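## Task

Log for the paused cell: an earlier run (6616) threw away plate F01 but left its lid parked at LP2. The mover then took lids off F07 in N3 (lid parked at LP1), E07 in N1 (lid to LP4) and E10 in N2 (lid to LP3). The dispenser then failed and the run was aborted. Auto-recovery put LP3's lid on N2 and LP4's lid on N1, and a watchdog then stopped it. Goal: every plate must wear its own lid, seated all the way down, and then CONTINUE is pressed. Lids carry no labels, so only the log shows which lid belongs to which plate. The plates and the earlier run's lid must stay where they began. If two or more nest plates are uncovered, press CALL instead and leave every plate and lid as it began. Pressing RETRY, CONTINUE or SKIP fails the task if the gripper is holding labware, or if any nest plate is not seated in its nest or any lid there is not seated on a plate. Anything that stays in place only because the robot holds it is not done. At the end the gripper must have released everything and be clear; contact with the panel housing, the CALL key or the correct key is still allowed.

## Robot and tools

Robot: a single four-axis plate mover with one two-finger gripper that always stays level (no tilt). Its joints, base to hand: lift 0.000 to 0.550 m, shoulder -2.000 to 2.000 rad, elbow -2.800 to 2.800 rad, wrist yaw -12.566 to 12.566 rad. If the elbow reading gets within 0.4 rad of zero the arm may fold and fault, so keep it bent. Load limits: lift 53.4 N, shoulder 8.01 N m, elbow 4 N m, wrist yaw 1.33 N m, with a held object's weight included. Reaching one causes a torque fault: a 10 s stop, and the rest of that call is dropped.

Frames: the scene frame has its origin on the table top under the arm base, +z up, and +y to the left when looking along +x. The gripper frame has the fingers pointing along its +x and closing along its y. The commanded point, end_effector_position, lies midway between the rubber pads, 2 to 3 cm behind the fingertips.

Deck: nests are labelled N and lid parks LP, placed in no fixed order, so read the labels in the images (zoom if needed). The operator panel is on the +y side. Facing it, its keys from left to right are RETRY (white), CONTINUE (green), SKIP (yellow) and CALL (blue). The first three are go keys, and the job ends the moment one goes down. After CALL the job ends once the robot stops. A key is pressed by pushing it along its own axis until it latches. The two fingertips stay apart even when closed, so pressing with one may also push a neighbouring key with the other.

execute_actions: {"actions": [...], "pictures": bool}. The list holds at most one entry. An empty list just reports the current state. An action is {"rows": [[5 numbers], ...], "steps": n}: 1 to 15 rows and n at most 15 (default 15). Each control step lasts 1/30 s and uses one row; the last row repeats if the rows run out. A wait is {"steps": n} with n up to 300, counted from the previous result, so reply time counts toward it. A refused call sends nothing.

A row is [dx, dy, dz, rz, opening], each value in [-1, 1]. dx, dy, dz and rz are an offset in the gripper's own axes. Every row counts from the gripper pose in the latest result that shows it, not from the previous row. Before any such result exists, and for later calls in the same reply, they count from where the hand is when the action begins. Scale: 1.0 = 0.6 m, or 180 degrees for rz. rz turns the hand about its z axis, from +x toward +y. opening is absolute, not an offset: +1 is fully open (0.140 m) and -1 is closed, which still leaves a 0.066 m gap. A full close takes at least about 0.6 s. An all-zero offset drives the hand back to its reference pose; it does not hold still. Each step the command is clipped to within 70 mm and 16 degrees of the measured pose, so a large offset may need several calls.

move: {"target": [5 numbers], "speed": m/s}. The target is one row with the same offset meaning and reference pose as above. speed ranges 0.002 to 0.5 (default 0.25), and turning is capped at twice that value in rad/s. The hand follows a straight path lasting 0.5 to 10 s; longer paths stop short. The path ignores obstacles, the opening is sent at its start, and the hand can lag or overshoot the speed. Its result adds a move: line giving how it ended (done, off_target, moving, held, fault), which limits acted (paced = pose was clipped; held = a check blocked some steps), and the distance left to the target.

wait: {"seconds": 0 to 10} lets time pass without sending new commands. zoom_image: {"camera": "cam_high" or "cam_wrist", "region": [x0, y0, x1, y1]} in image pixels, top-left origin, at most 504 by 504. cam_high is 672x504, and cam_wrist is a 504x504 fisheye. finished_scene: {"scene": 1 or 2} ends and grades that scene, and cannot be undone.

Result lines: the state line gives end_effector_position (m) and end_effector_quat_wxyz in the scene frame, less accurate at long reach. Joint positions lists lift, shoulder, elbow, wrist yaw, then the pad gap in m. grip_measured is the finger opening on the command scale, with a possible constant error of about 1 mm. Hand target is the pose the controller is heading for. A "pose unreachable" line and HELD marks show that the clearance check altered or blocked commands. MOTOR HOT appears from 85 C; at 100 C an OVER-TEMPERATURE FAULT stops the arm. Holding loads heats the motors, even while you think.

Gripping: to hold something, command an opening below grip_measured, about 0.04 lower for a firm grip. Pads push up to about 18 N each, and a fast close pushes harder.

Suggested order: look and zoom to find which nest plate lacks a lid. If only one does, take its own lid from the park named in the log. Lower it gently onto that plate until fully seated, open, and lift away. Then press CONTINUE with the hand empty. If two or more lack lids, touch nothing and press CALL. Avoid fast contacts and targets far beyond a contact point. Never knock anything off the table. Finish empty-handed and clear.

Each tool is called after "Request:" as name(argument=value, ...) on one line, values as JSON.

## Session

Request:
execute_actions(actions=[])

Scene clock: 0.00 s of 6600.00 s.
end_effector_position=(+0.4349, +0.1966, +0.4286) grip_measured=+1.00 end_effector_quat_wxyz=(-0.512, -0.000, -0.000, +0.859)
Joint positions: [ 0.424  0.318 -2.143 -0.241  0.14 ]
Hand target: +0.435, +0.197, +0.429; -0.512, -0.000, -0.000, +0.859

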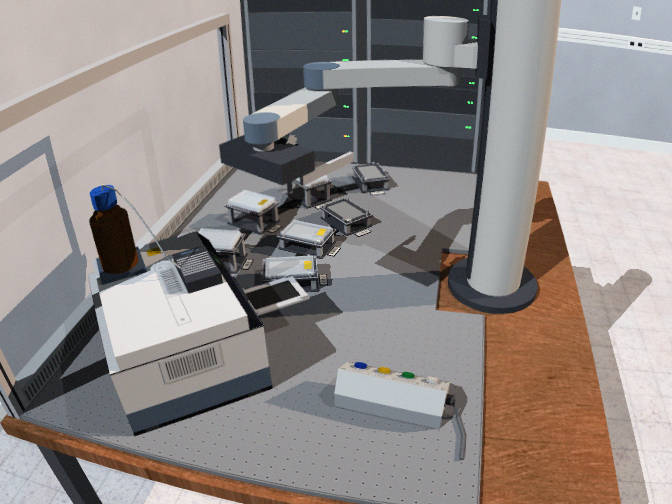

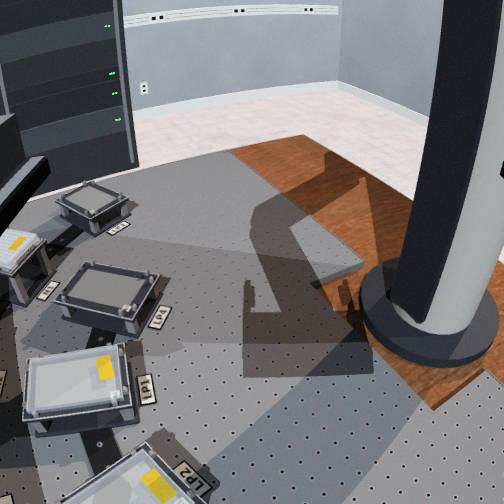

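Request:
zoom_image(camera="cam_high", region=[180, 130, 420, 320])

Request:
zoom_image(camera="cam_wrist", region=[0, 160, 250, 504])

Region (180, 130, 420, 320) of cam_high's 672x504 image, scaled by 2.100, with more detail than that image has; it fills the top 399 rows of this view, and the rest is white.

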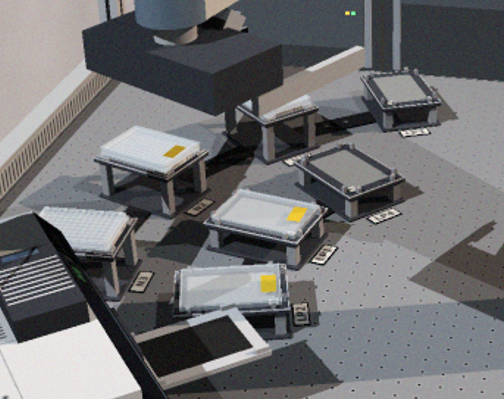

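Region (0, 160, 250, 504) of cam_wrist's 504x504 image, scaled by 1.465, with more detail than that image has; it fills the left 366 columns of this view, and the rest is white.

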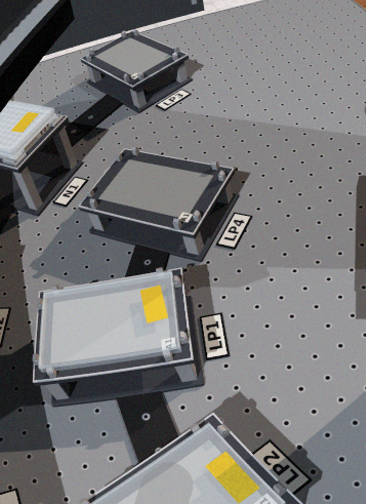

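Request:
move(target=[0, 0, 0, 0.6, 1], speed=0.4)

Scene clock: 24.13 s of 6600.00 s.
end_effector_position=(+0.4348, +0.1966, +0.4286) grip_measured=+1.00 end_effector_quat_wxyz=(+0.996, +0.000, +0.000, -0.090)
Joint positions: [ 0.424  0.139 -1.007  0.687  0.14 ]
Hand target: +0.435, +0.197, +0.429; +0.996, +0.000, +0.000, -0.090
Off the commanded pose: 0.000 m, 0 deg.
After step 90, 18.40 s passed at rest.
move: done

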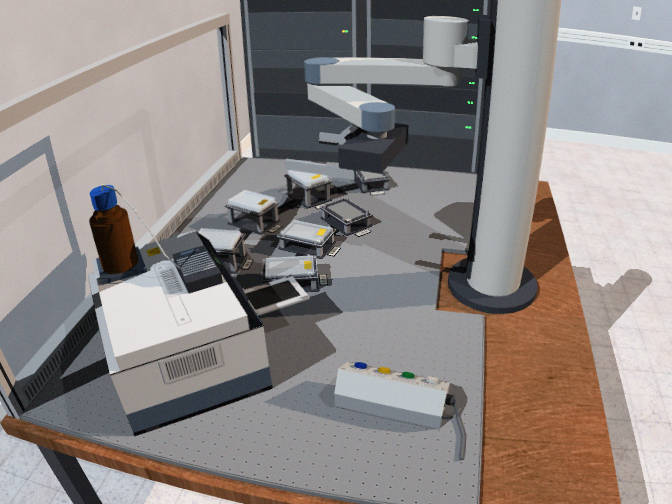

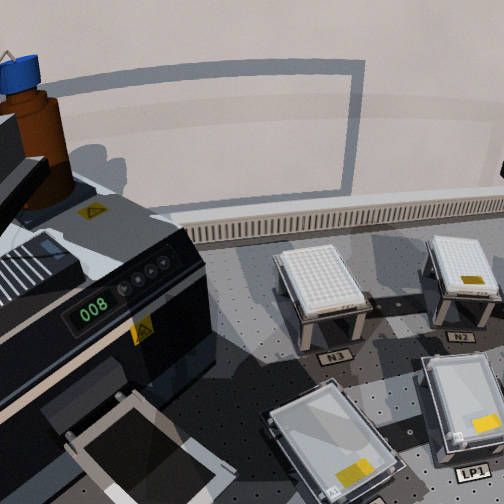

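Request:
move(target=[0.14, -0.444, -0.28, 0, 1], speed=0.3)

Scene clock: 52.17 s of 6600.00 s.
end_effector_position=(+0.4696, -0.0809, +0.2606) grip_measured=+1.00 end_effector_quat_wxyz=(+0.996, +0.000, +0.000, -0.091)
Joint positions: [ 0.256 -1.364 -0.634  1.816  0.14 ]
Hand target: +0.470, -0.081, +0.261; +0.996, +0.000, +0.000, -0.090
Off the commanded pose: 0.000 m, 0 deg.
After step 90, 23.33 s passed at rest.
move: done

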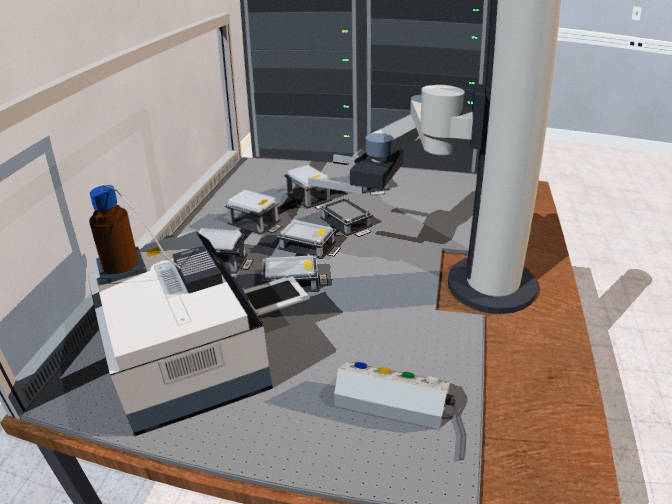

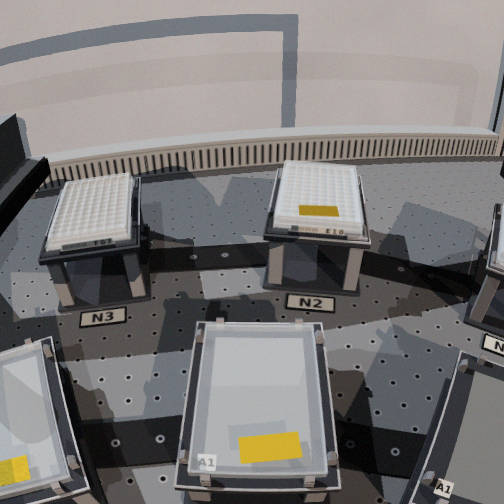

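Request:
zoom_image(camera="cam_wrist", region=[250, 140, 504, 320])

Request:
zoom_image(camera="cam_wrist", region=[20, 150, 200, 340])

Request:
zoom_image(camera="cam_high", region=[190, 150, 350, 280])

Region (250, 140, 504, 320) of cam_wrist's 504x504 image, scaled by 1.984, with more detail than that image has; it fills the top 357 rows of this view, and the rest is white.

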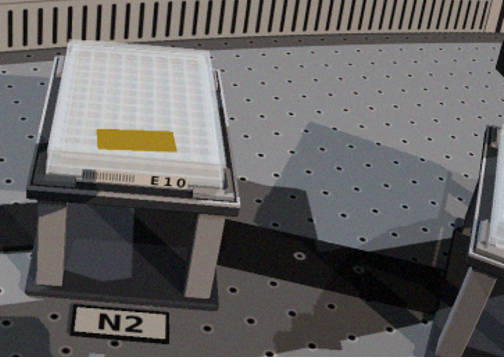

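Region (20, 150, 200, 340) of cam_wrist's 504x504 image, scaled by 2.653, with more detail than that image has; it fills the left 477 columns of this view, and the rest is white.

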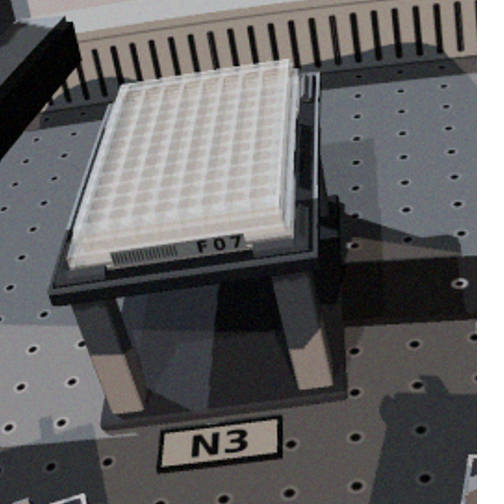

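Region (190, 150, 350, 280) of cam_high's 672x504 image, scaled by 3.150, with more detail than that image has; it fills the top 410 rows of this view, and the rest is white.

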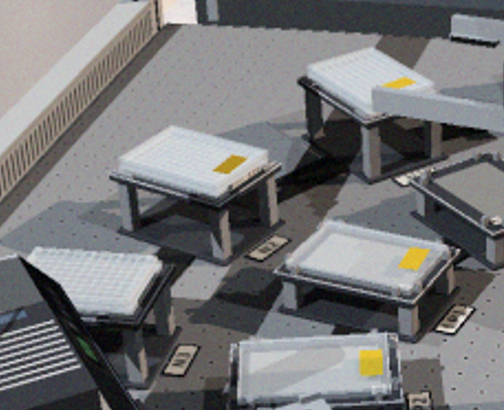

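Request:
move(target=[0.1, 0, -0.17, 0, 1], speed=0.2)

Scene clock: 73.43 s of 6600.00 s.
end_effector_position=(+0.5286, -0.0918, +0.1585) grip_measured=+1.00 end_effector_quat_wxyz=(+0.996, +0.000, +0.000, -0.091)
Joint positions: [ 0.154 -1.265 -0.887  1.97   0.14 ]
Hand target: +0.529, -0.092, +0.159; +0.996, +0.000, +0.000, -0.091
Off the commanded pose: 0.000 m, 0 deg.
After step 90, 17.30 s passed at rest.
move: done

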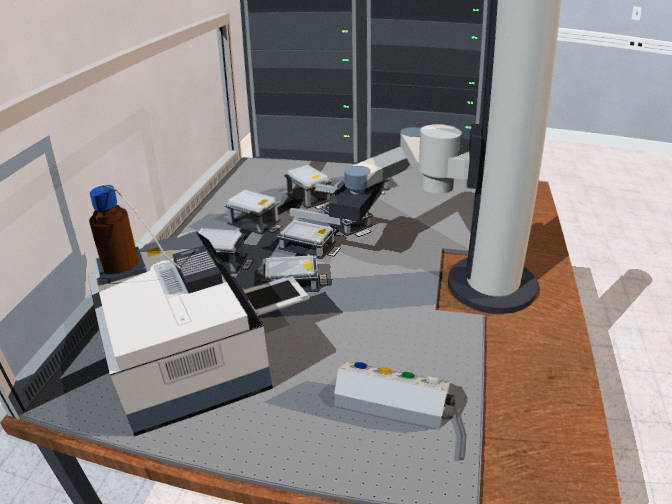

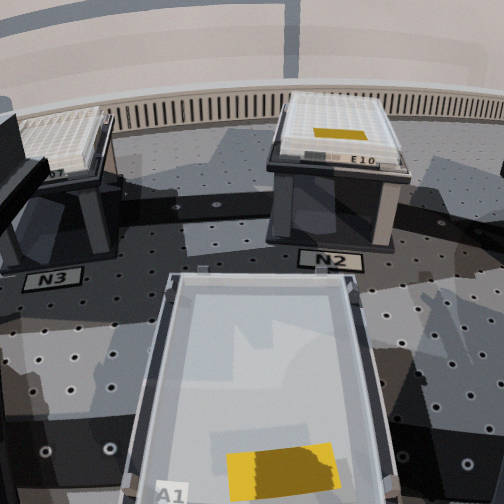

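Request:
move(target=[0, 0, -0.07, 0, 0.2], speed=0.1)

Scene clock: 86.20 s of 6600.00 s.
end_effector_position=(+0.5286, -0.0918, +0.1165) grip_measured=+0.20 end_effector_quat_wxyz=(+0.996, +0.000, +0.000, -0.091)
Joint positions: [ 0.112 -1.265 -0.887  1.97   0.11 ]
Hand target: +0.529, -0.092, +0.117; +0.996, +0.000, +0.000, -0.091
Off the commanded pose: 0.000 m, 0 deg.
After step 90, 9.03 s passed at rest.
move: done

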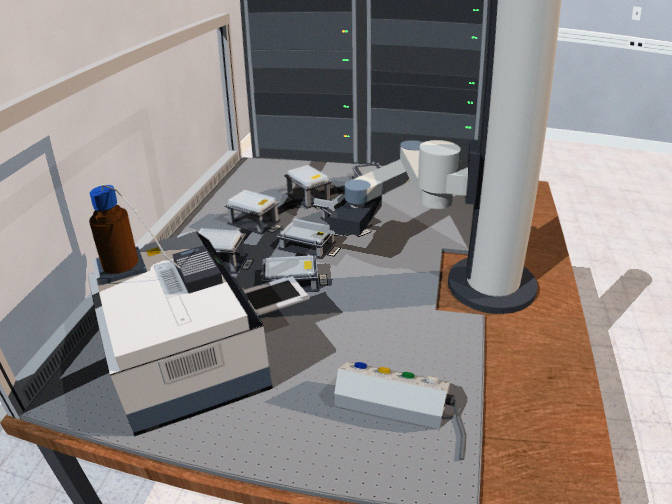

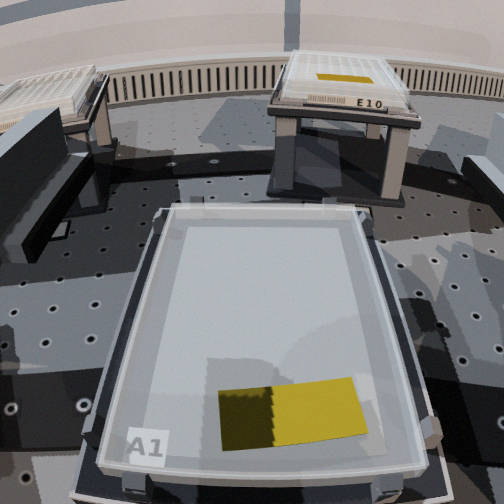

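Request:
zoom_image(camera="cam_wrist", region=[0, 90, 200, 290])

Request:
zoom_image(camera="cam_wrist", region=[304, 40, 504, 290])

Request:
zoom_image(camera="cam_high", region=[250, 160, 400, 270])

Region (0, 90, 200, 290) of cam_wrist's 504x504 image, scaled by 2.520, with more detail than that image has.

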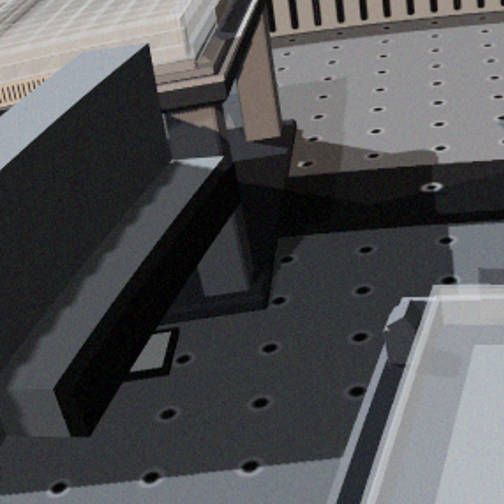

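Region (304, 40, 504, 290) of cam_wrist's 504x504 image, scaled by 2.016, with more detail than that image has; it fills the left 403 columns of this view, and the rest is white.

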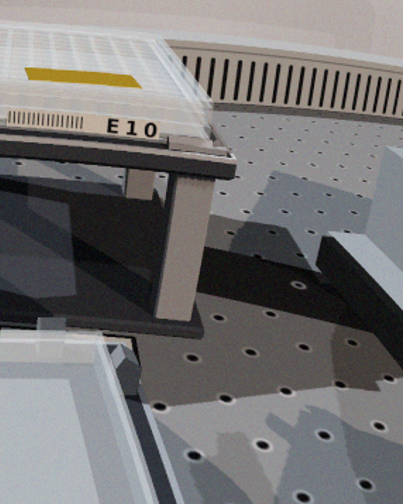

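Region (250, 160, 400, 270) of cam_high's 672x504 image, scaled by 3.360, with more detail than that image has; it fills the top 370 rows of this view, and the rest is white.

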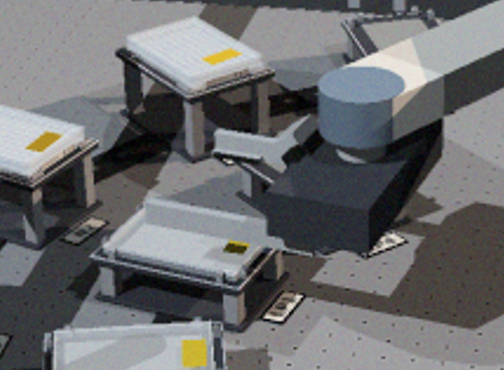

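Request:
move(target=[0.005, 0.006, -0.05, 0, 0.2], speed=0.06)

Scene clock: 110.73 s of 6600.00 s.
end_effector_position=(+0.5322, -0.0888, +0.0865) grip_measured=+0.20 end_effector_quat_wxyz=(+0.996, +0.000, +0.000, -0.091)
Joint positions: [ 0.081 -1.245 -0.898  1.961  0.11 ]
Hand target: +0.532, -0.089, +0.087; +0.996, +0.000, +0.000, -0.091
Off the commanded pose: 0.000 m, 0 deg.
After step 90, 20.77 s passed at rest.
move: done

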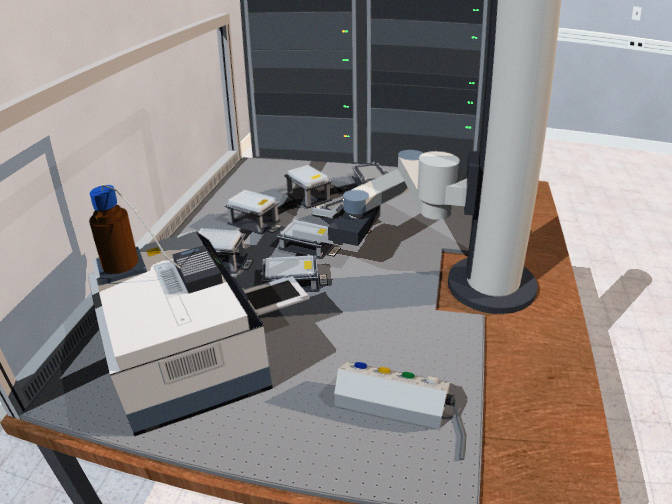

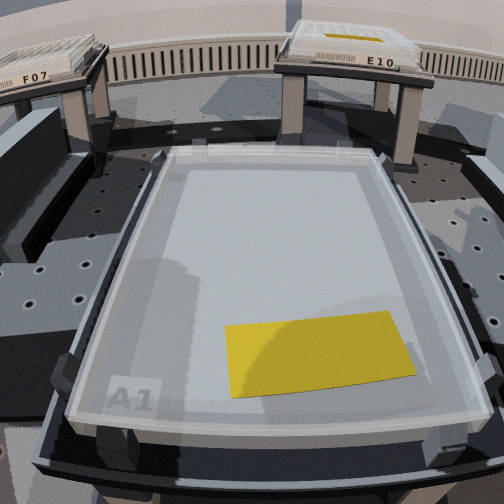

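Request:
move(target=[0.01, 0, -0.025, 0, -0.1], speed=0.04)

Scene clock: 121.83 s of 6600.00 s.
end_effector_position=(+0.5381, -0.0900, +0.0714) grip_measured=-0.10 end_effector_quat_wxyz=(+0.996, +0.000, +0.000, -0.091)
Joint positions: [ 0.066 -1.235 -0.924  1.976  0.099]
Hand target: +0.538, -0.090, +0.071; +0.996, +0.000, +0.000, -0.091
Off the commanded pose: 0.000 m, 0 deg.
After step 90, 7.40 s passed at rest.
move: done

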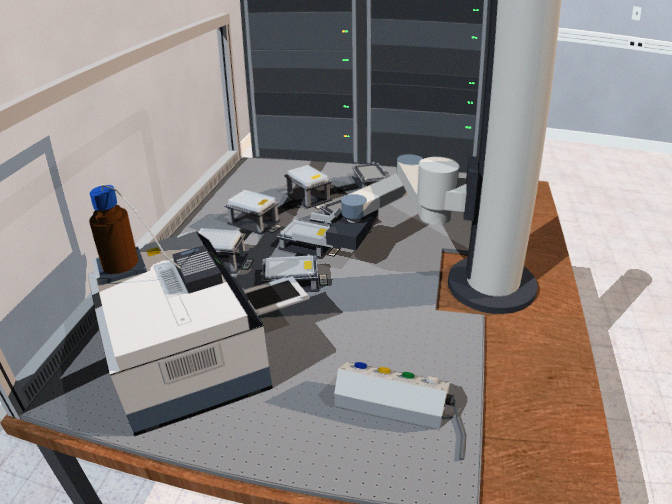

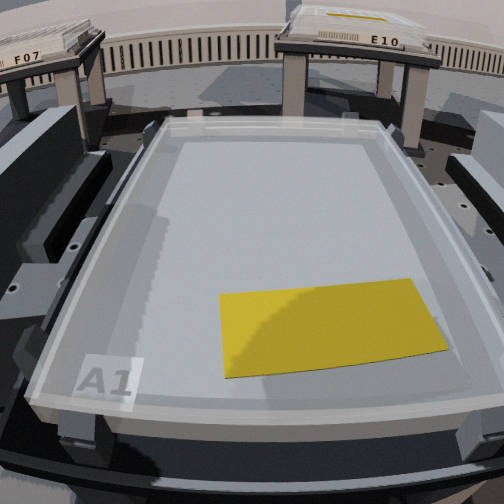

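Request:
move(target=[0, 0, -0.013, 0, -0.1], speed=0.015)

Request:
zoom_image(camera="cam_high", region=[260, 190, 380, 270])

Scene clock: 129.30 s of 6600.00 s.
end_effector_position=(+0.5381, -0.0900, +0.0636) grip_measured=-0.10 end_effector_quat_wxyz=(+0.996, +0.000, +0.000, -0.091)
Joint positions: [ 0.059 -1.235 -0.924  1.976  0.099]
Hand target: +0.538, -0.090, +0.064; +0.996, +0.000, +0.000, -0.091
Off the commanded pose: 0.000 m, 0 deg.
After step 90, 3.73 s passed at rest.
move: done

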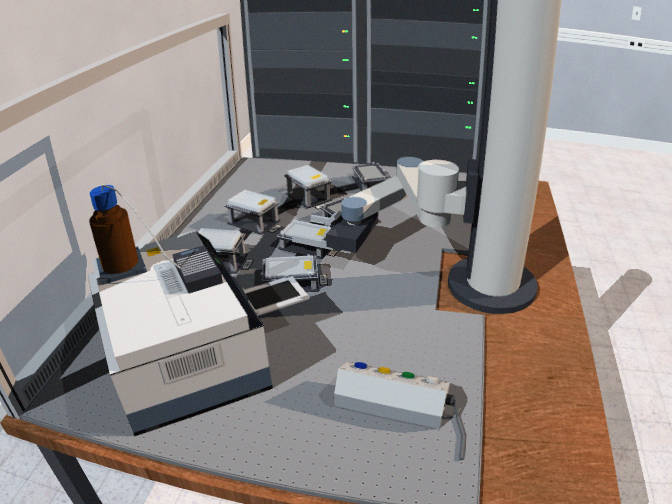

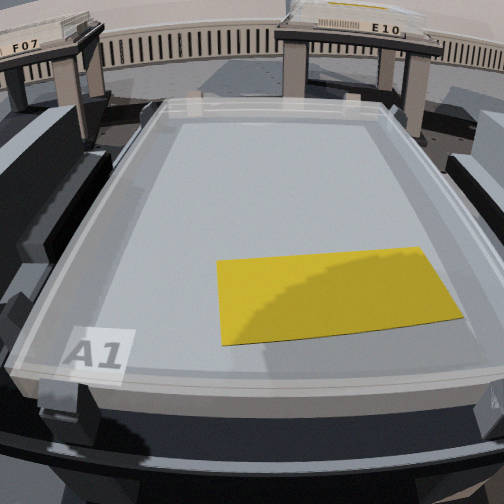

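Region (260, 190, 380, 270) of cam_high's 672x504 image, scaled by 4.200, with more detail than that image has.

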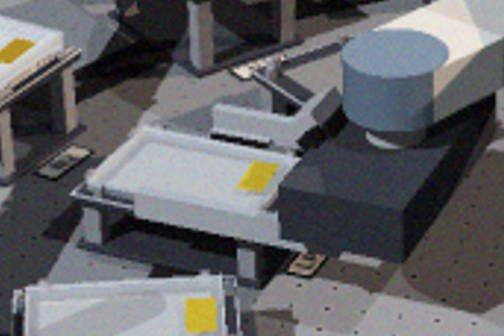

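Request:
execute_actions(actions=[{"rows": [[0,0,0,0,-0.16],[0,0,0,0,-0.22],[0,0,0,0,-0.28],[0,0,0,0,-0.33],[0,0,0,0,-0.37],[0,0,0,0,-0.40],[0,0,0,0,-0.42],[0,0,0,0,-0.44]], "steps": 15}])

Scene clock: 132.67 s of 6600.00 s.
end_effector_position=(+0.5381, -0.0884, +0.0636) grip_measured=-0.44 end_effector_quat_wxyz=(+0.996, +0.000, +0.000, -0.087)
Joint positions: [ 0.059 -1.233 -0.922  1.981  0.087]
Hand target: +0.538, -0.090, +0.064; +0.996, +0.000, +0.000, -0.091
Off the commanded pose: 0.002 m, 0 deg.
Steps of this call (steps 1 to 86: nothing new was sent; steps 87 to 101: all 15 steps of this action). Readings (end_effector_position):
87: (+0.5381, -0.0900, +0.0636)
88: (+0.5381, -0.0900, +0.0636)
90: (+0.5381, -0.0900, +0.0636)
94: (+0.5381, -0.0887, +0.0636)
101: the state above

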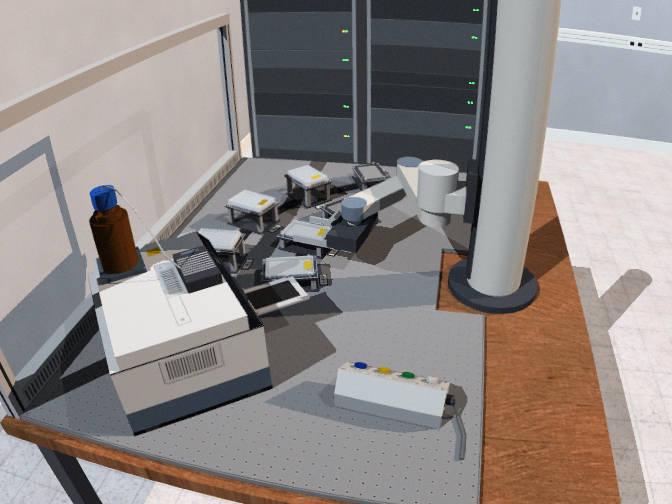

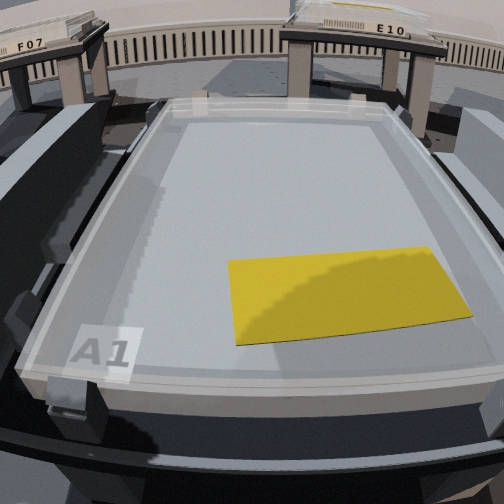

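Request:
execute_actions(actions=[{"rows": [[0,0.001,0,0,-0.44],[0,0.001,0,0,-0.45],[0,0.001,0,0,-0.46],[0,0.001,0,0,-0.47],[0,0.001,0,0,-0.48],[0,0.001,0,0,-0.49],[0,0.001,0,0,-0.50]], "steps": 15}])

Scene clock: 137.17 s of 6600.00 s.
end_effector_position=(+0.5382, -0.0881, +0.0636) grip_measured=-0.45 end_effector_quat_wxyz=(+0.996, +0.000, +0.000, -0.088)
Joint positions: [ 0.059 -1.231 -0.922  1.977  0.086]
Hand target: +0.538, -0.088, +0.064; +0.996, +0.000, +0.000, -0.087
Off the commanded pose: 0.000 m, 0 deg.
Steps of this call (steps 1 to 90: nothing new was sent; then 1.00 s passed at rest; steps 91 to 105: all 15 steps of this action). Readings (end_effector_position):
91: (+0.5381, -0.0883, +0.0636)
92: (+0.5382, -0.0879, +0.0636)
94: (+0.5382, -0.0880, +0.0636)
98: (+0.5382, -0.0881, +0.0636)
105: the state above

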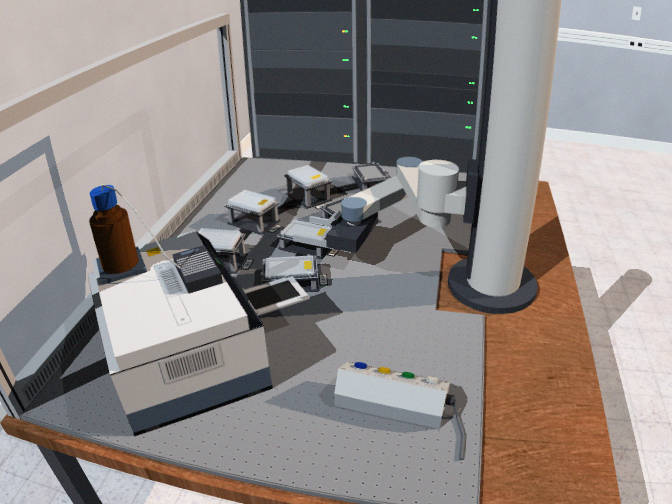

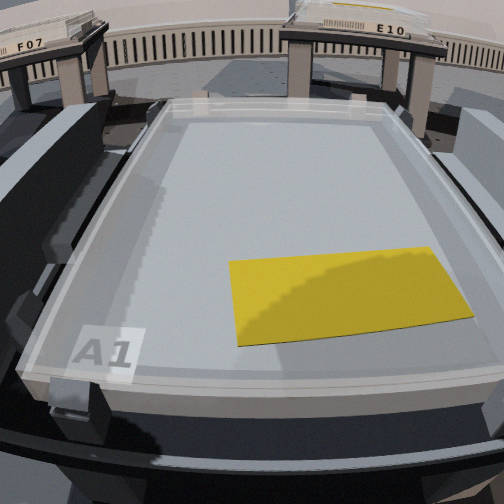

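Request:
move(target=[0, 0, 0.15, 0, -0.495], speed=0.08)

Scene clock: 141.10 s of 6600.00 s.
end_effector_position=(+0.5382, -0.0881, +0.1536) grip_measured=-0.45 end_effector_quat_wxyz=(+0.996, +0.000, +0.000, -0.088)
Joint positions: [ 0.149 -1.231 -0.922  1.977  0.086]
Hand target: +0.538, -0.088, +0.154; +0.996, +0.000, +0.000, -0.088
Off the commanded pose: 0.000 m, 0 deg.
move: done

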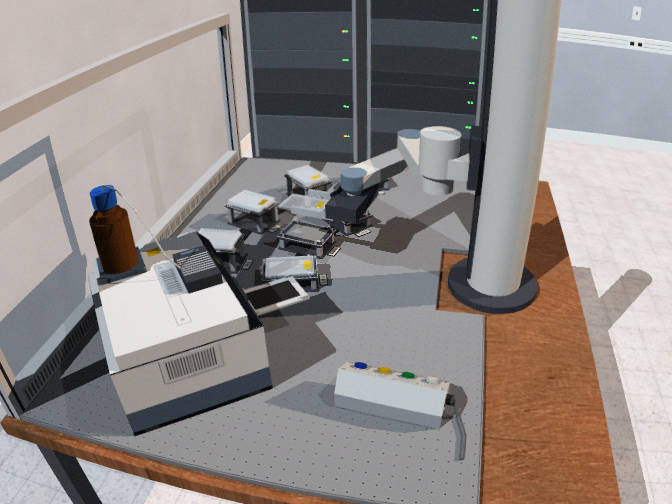

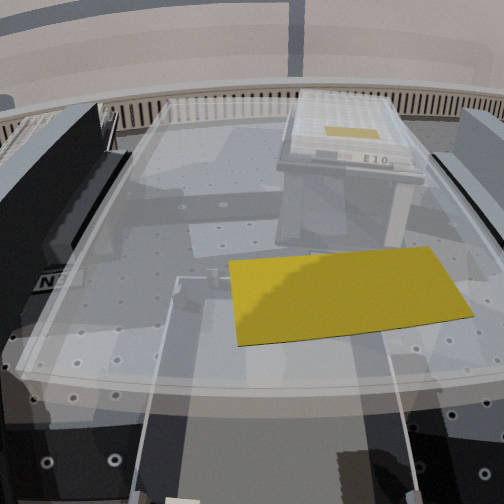

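Request:
move(target=[0.30, 0.272, -0.02, 0.072, -0.495], speed=0.2)

Scene clock: 154.73 s of 6600.00 s.
end_effector_position=(+0.7440, +0.0412, +0.1416) grip_measured=-0.45 end_effector_quat_wxyz=(+1.000, +0.000, +0.000, +0.025)
Joint positions: [ 0.137 -0.466 -1.947  2.462  0.086]
Hand target: +0.744, +0.041, +0.142; +1.000, +0.000, +0.000, +0.025
Off the commanded pose: 0.000 m, 0 deg.
After step 90, 9.03 s passed at rest.
move: done

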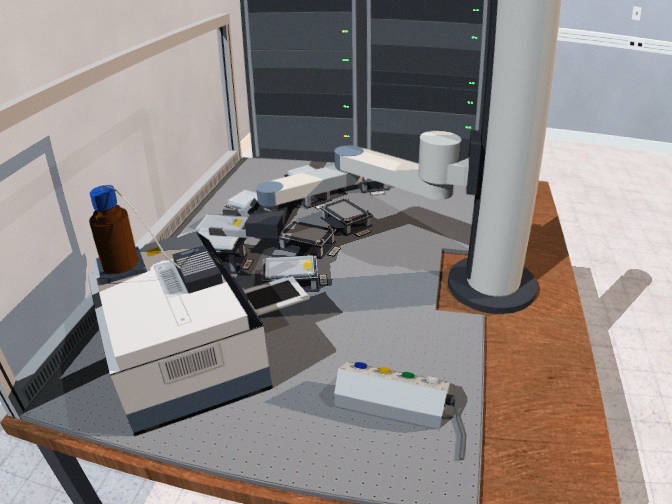

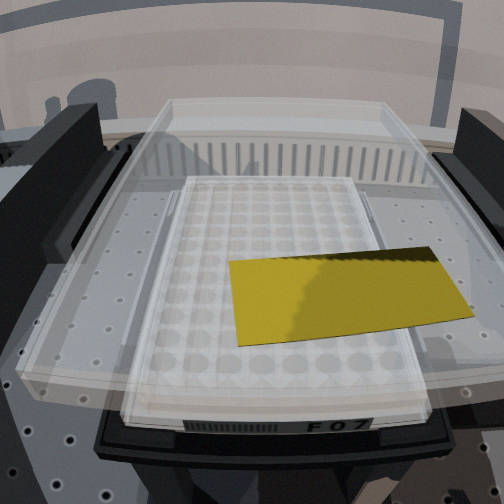

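Request:
move(target=[0.028, 0.003, -0.035, 0, -0.495], speed=0.05)

Scene clock: 164.97 s of 6600.00 s.
end_effector_position=(+0.7606, +0.0437, +0.1206) grip_measured=-0.45 end_effector_quat_wxyz=(+1.000, +0.000, +0.000, +0.025)
Joint positions: [ 0.116 -0.409 -2.068  2.526  0.086]
Hand target: +0.761, +0.044, +0.121; +1.000, +0.000, +0.000, +0.025
Off the commanded pose: 0.000 m, 0 deg.
After step 90, 6.47 s passed at rest.
move: done

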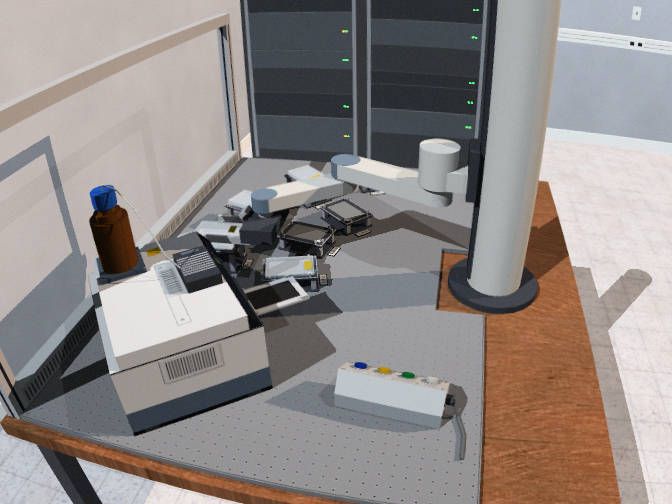

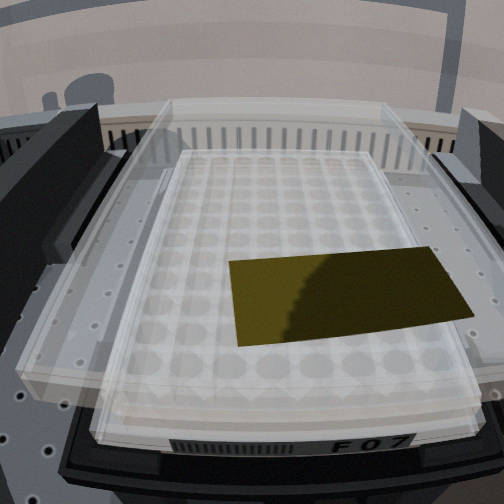

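Request:
move(target=[0, 0, -0.013, 0, -0.495], speed=0.02)

Request:
zoom_image(camera="cam_wrist", region=[120, 80, 440, 200])

Request:
zoom_image(camera="cam_wrist", region=[0, 300, 250, 480])

Request:
zoom_image(camera="cam_wrist", region=[304, 300, 504, 480])

Scene clock: 176.43 s of 6600.00 s.
end_effector_position=(+0.7606, +0.0437, +0.1128) grip_measured=-0.45 end_effector_quat_wxyz=(+1.000, +0.000, +0.000, +0.025)
Joint positions: [ 0.108 -0.409 -2.068  2.526  0.086]
Hand target: +0.761, +0.044, +0.113; +1.000, +0.000, +0.000, +0.025
Off the commanded pose: 0.000 m, 0 deg.
After step 90, 7.77 s passed at rest.
move: done

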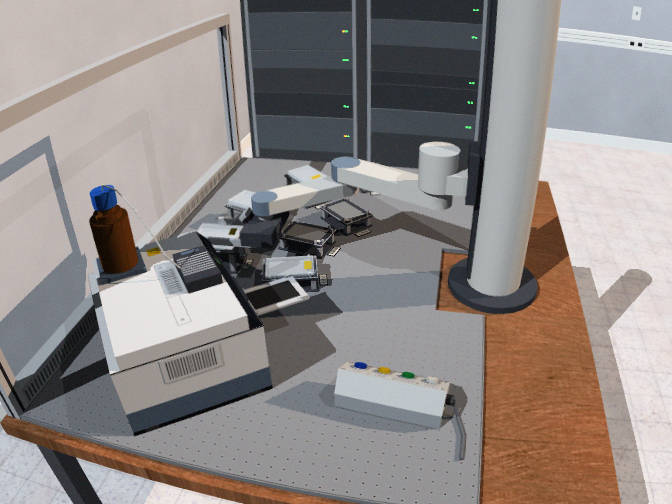

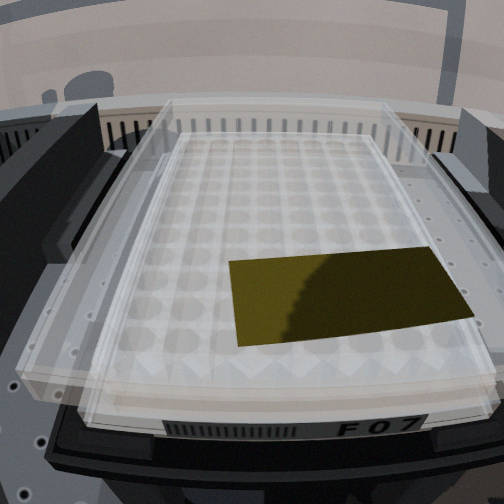

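Region (120, 80, 440, 200) of cam_wrist's 504x504 image, scaled by 1.575, with more detail than that image has; it fills the top 189 rows of this view, and the rest is white.

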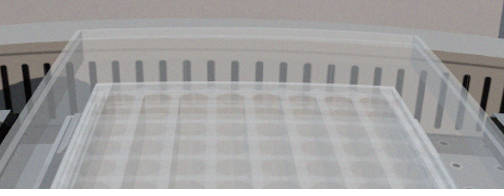

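Region (0, 300, 250, 480) of cam_wrist's 504x504 image, scaled by 2.016, with more detail than that image has; it fills the top 363 rows of this view, and the rest is white.

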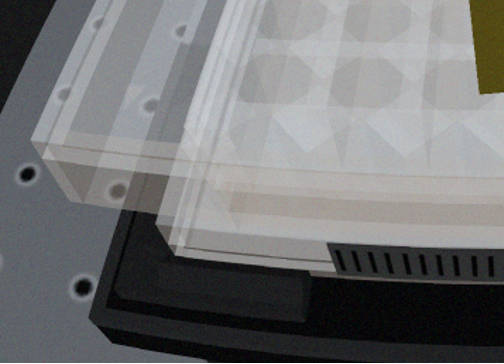

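Region (304, 300, 504, 480) of cam_wrist's 504x504 image, scaled by 2.520, with more detail than that image has; it fills the top 454 rows of this view, and the rest is white.

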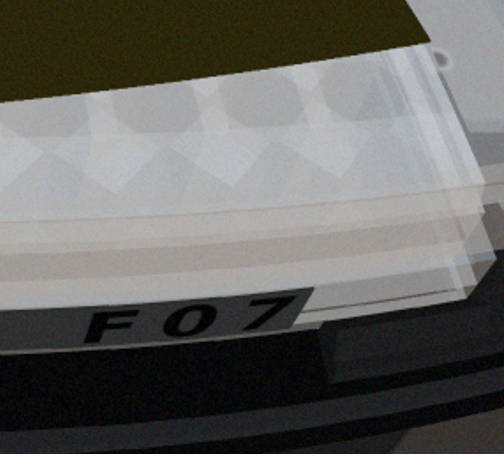

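Request:
move(target=[0.008, 0, -0.006, 0, -0.495], speed=0.015)

Request:
zoom_image(camera="cam_wrist", region=[140, 85, 280, 165])

Request:
zoom_image(camera="cam_wrist", region=[280, 85, 420, 165])

Request:
zoom_image(camera="cam_wrist", region=[0, 330, 160, 470])

Request:
zoom_image(camera="cam_high", region=[180, 200, 300, 280])

Scene clock: 206.80 s of 6600.00 s.
end_effector_position=(+0.7654, +0.0438, +0.1092) grip_measured=-0.45 end_effector_quat_wxyz=(+1.000, +0.000, +0.000, +0.025)
Joint positions: [ 0.104 -0.393 -2.105  2.547  0.086]
Hand target: +0.765, +0.044, +0.109; +1.000, +0.000, +0.000, +0.025
Off the commanded pose: 0.000 m, 0 deg.
After step 90, 26.67 s passed at rest.
move: done

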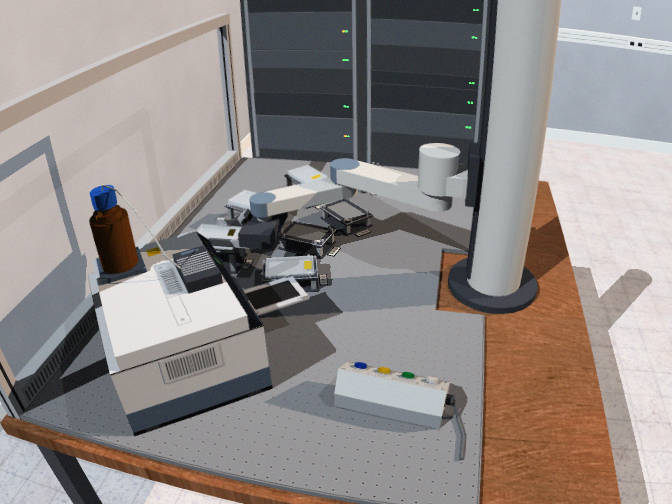

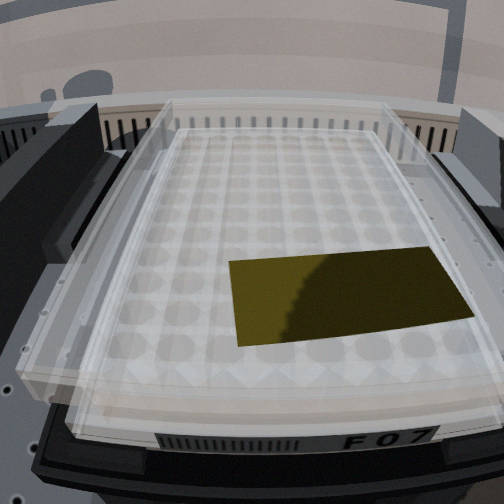

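Region (140, 85, 280, 165) of cam_wrist's 504x504 image, scaled by 3.600, with more detail than that image has; it fills the top 288 rows of this view, and the rest is white.

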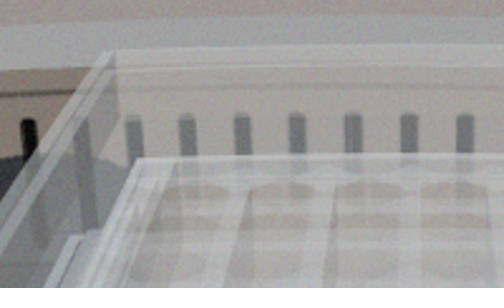

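Region (280, 85, 420, 165) of cam_wrist's 504x504 image, scaled by 3.600, with more detail than that image has; it fills the top 288 rows of this view, and the rest is white.

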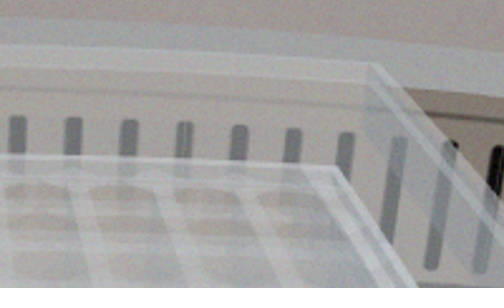

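Region (0, 330, 160, 470) of cam_wrist's 504x504 image, scaled by 3.150, with more detail than that image has; it fills the top 441 rows of this view, and the rest is white.

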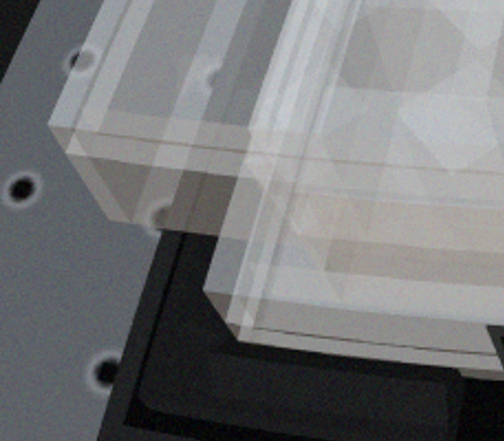

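Region (180, 200, 300, 280) of cam_high's 672x504 image, scaled by 4.200, with more detail than that image has.

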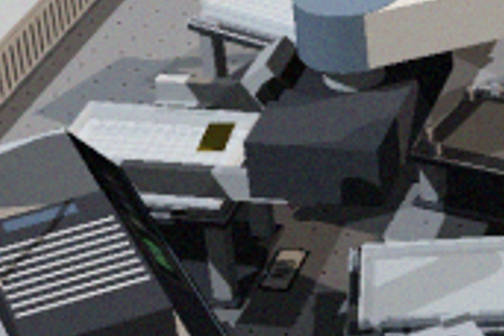

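Request:
move(target=[0.002, 0, -0.005, 0, -0.495], speed=0.008)

Request:
zoom_image(camera="cam_wrist", region=[140, 85, 280, 165])

Request:
zoom_image(camera="cam_wrist", region=[280, 85, 420, 165])

Request:
zoom_image(camera="cam_wrist", region=[0, 330, 160, 470])

Scene clock: 231.30 s of 6600.00 s.
end_effector_position=(+0.7666, +0.0438, +0.1062) grip_measured=-0.45 end_effector_quat_wxyz=(+1.000, +0.000, +0.000, +0.024)
Joint positions: [ 0.101 -0.389 -2.114  2.552  0.086]
Hand target: +0.767, +0.044, +0.106; +1.000, +0.000, +0.000, +0.025
Off the commanded pose: 0.000 m, 0 deg.
After step 90, 20.80 s passed at rest.
move: done

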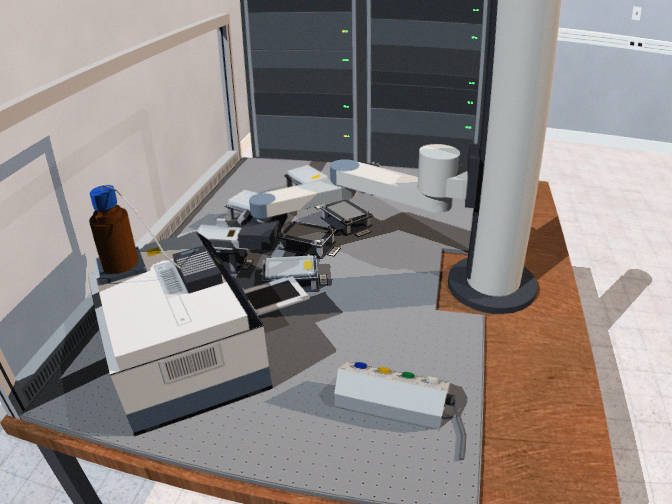

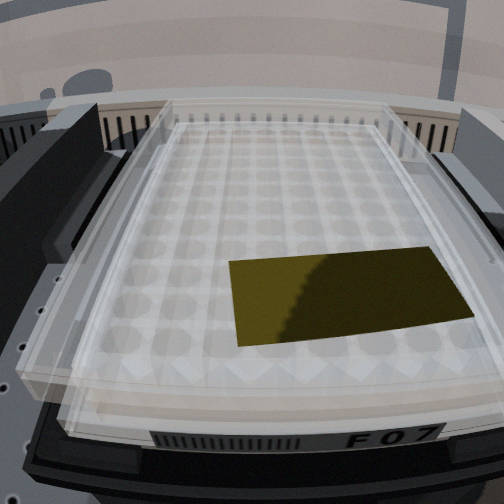

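Region (140, 85, 280, 165) of cam_wrist's 504x504 image, scaled by 3.600, with more detail than that image has; it fills the top 288 rows of this view, and the rest is white.

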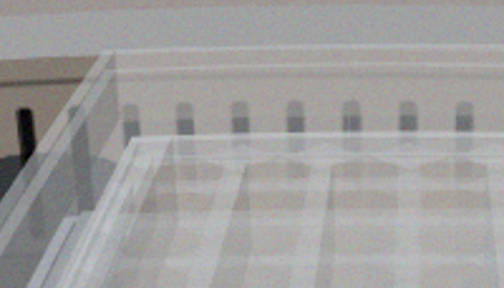

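Region (280, 85, 420, 165) of cam_wrist's 504x504 image, scaled by 3.600, with more detail than that image has; it fills the top 288 rows of this view, and the rest is white.

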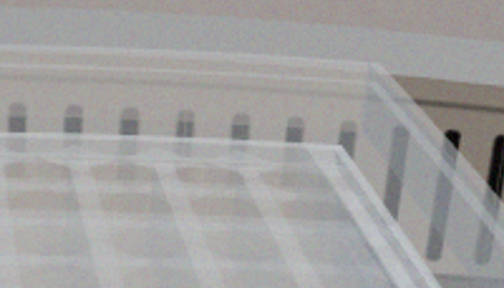

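Region (0, 330, 160, 470) of cam_wrist's 504x504 image, scaled by 3.150, with more detail than that image has; it fills the top 441 rows of this view, and the rest is white.

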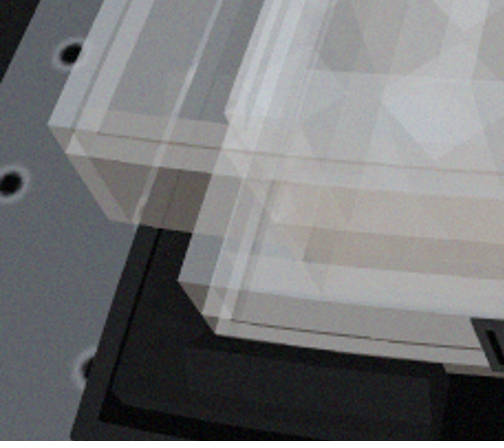

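Request:
move(target=[0.001, 0, -0.007, 0.002, -0.495], speed=0.006)

Request:
zoom_image(camera="cam_wrist", region=[140, 85, 420, 165])

Request:
zoom_image(camera="cam_wrist", region=[0, 330, 160, 470])

Scene clock: 241.40 s of 6600.00 s.
end_effector_position=(+0.7672, +0.0436, +0.1020) grip_measured=-0.46 end_effector_quat_wxyz=(+1.000, +0.000, +0.000, +0.027)
Joint positions: [ 0.097 -0.389 -2.119  2.562  0.086]
Hand target: +0.767, +0.044, +0.102; +1.000, +0.000, +0.000, +0.027
Off the commanded pose: 0.000 m, 0 deg.
After step 90, 6.17 s passed at rest.
move: done

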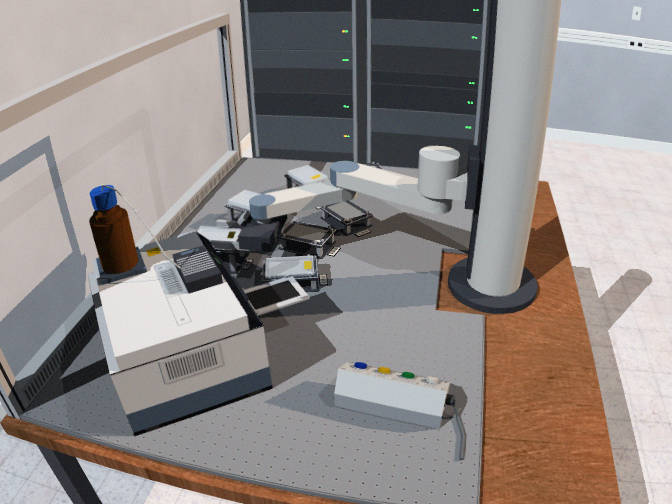

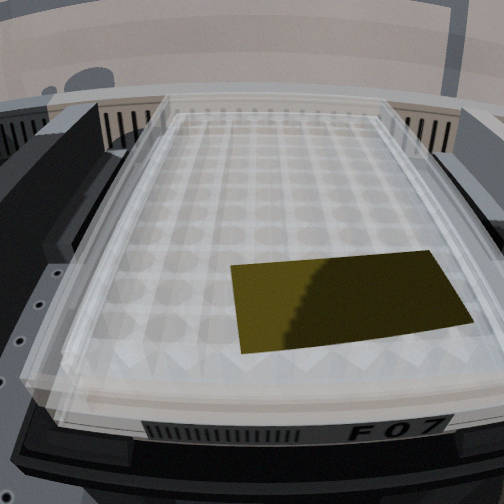

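Region (140, 85, 420, 165) of cam_wrist's 504x504 image, scaled by 1.800, with more detail than that image has; it fills the top 144 rows of this view, and the rest is white.

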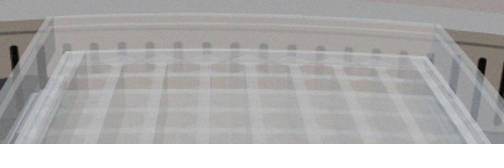

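Region (0, 330, 160, 470) of cam_wrist's 504x504 image, scaled by 3.150, with more detail than that image has; it fills the top 441 rows of this view, and the rest is white.

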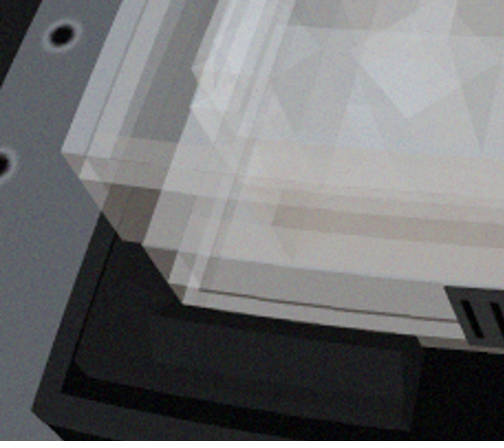

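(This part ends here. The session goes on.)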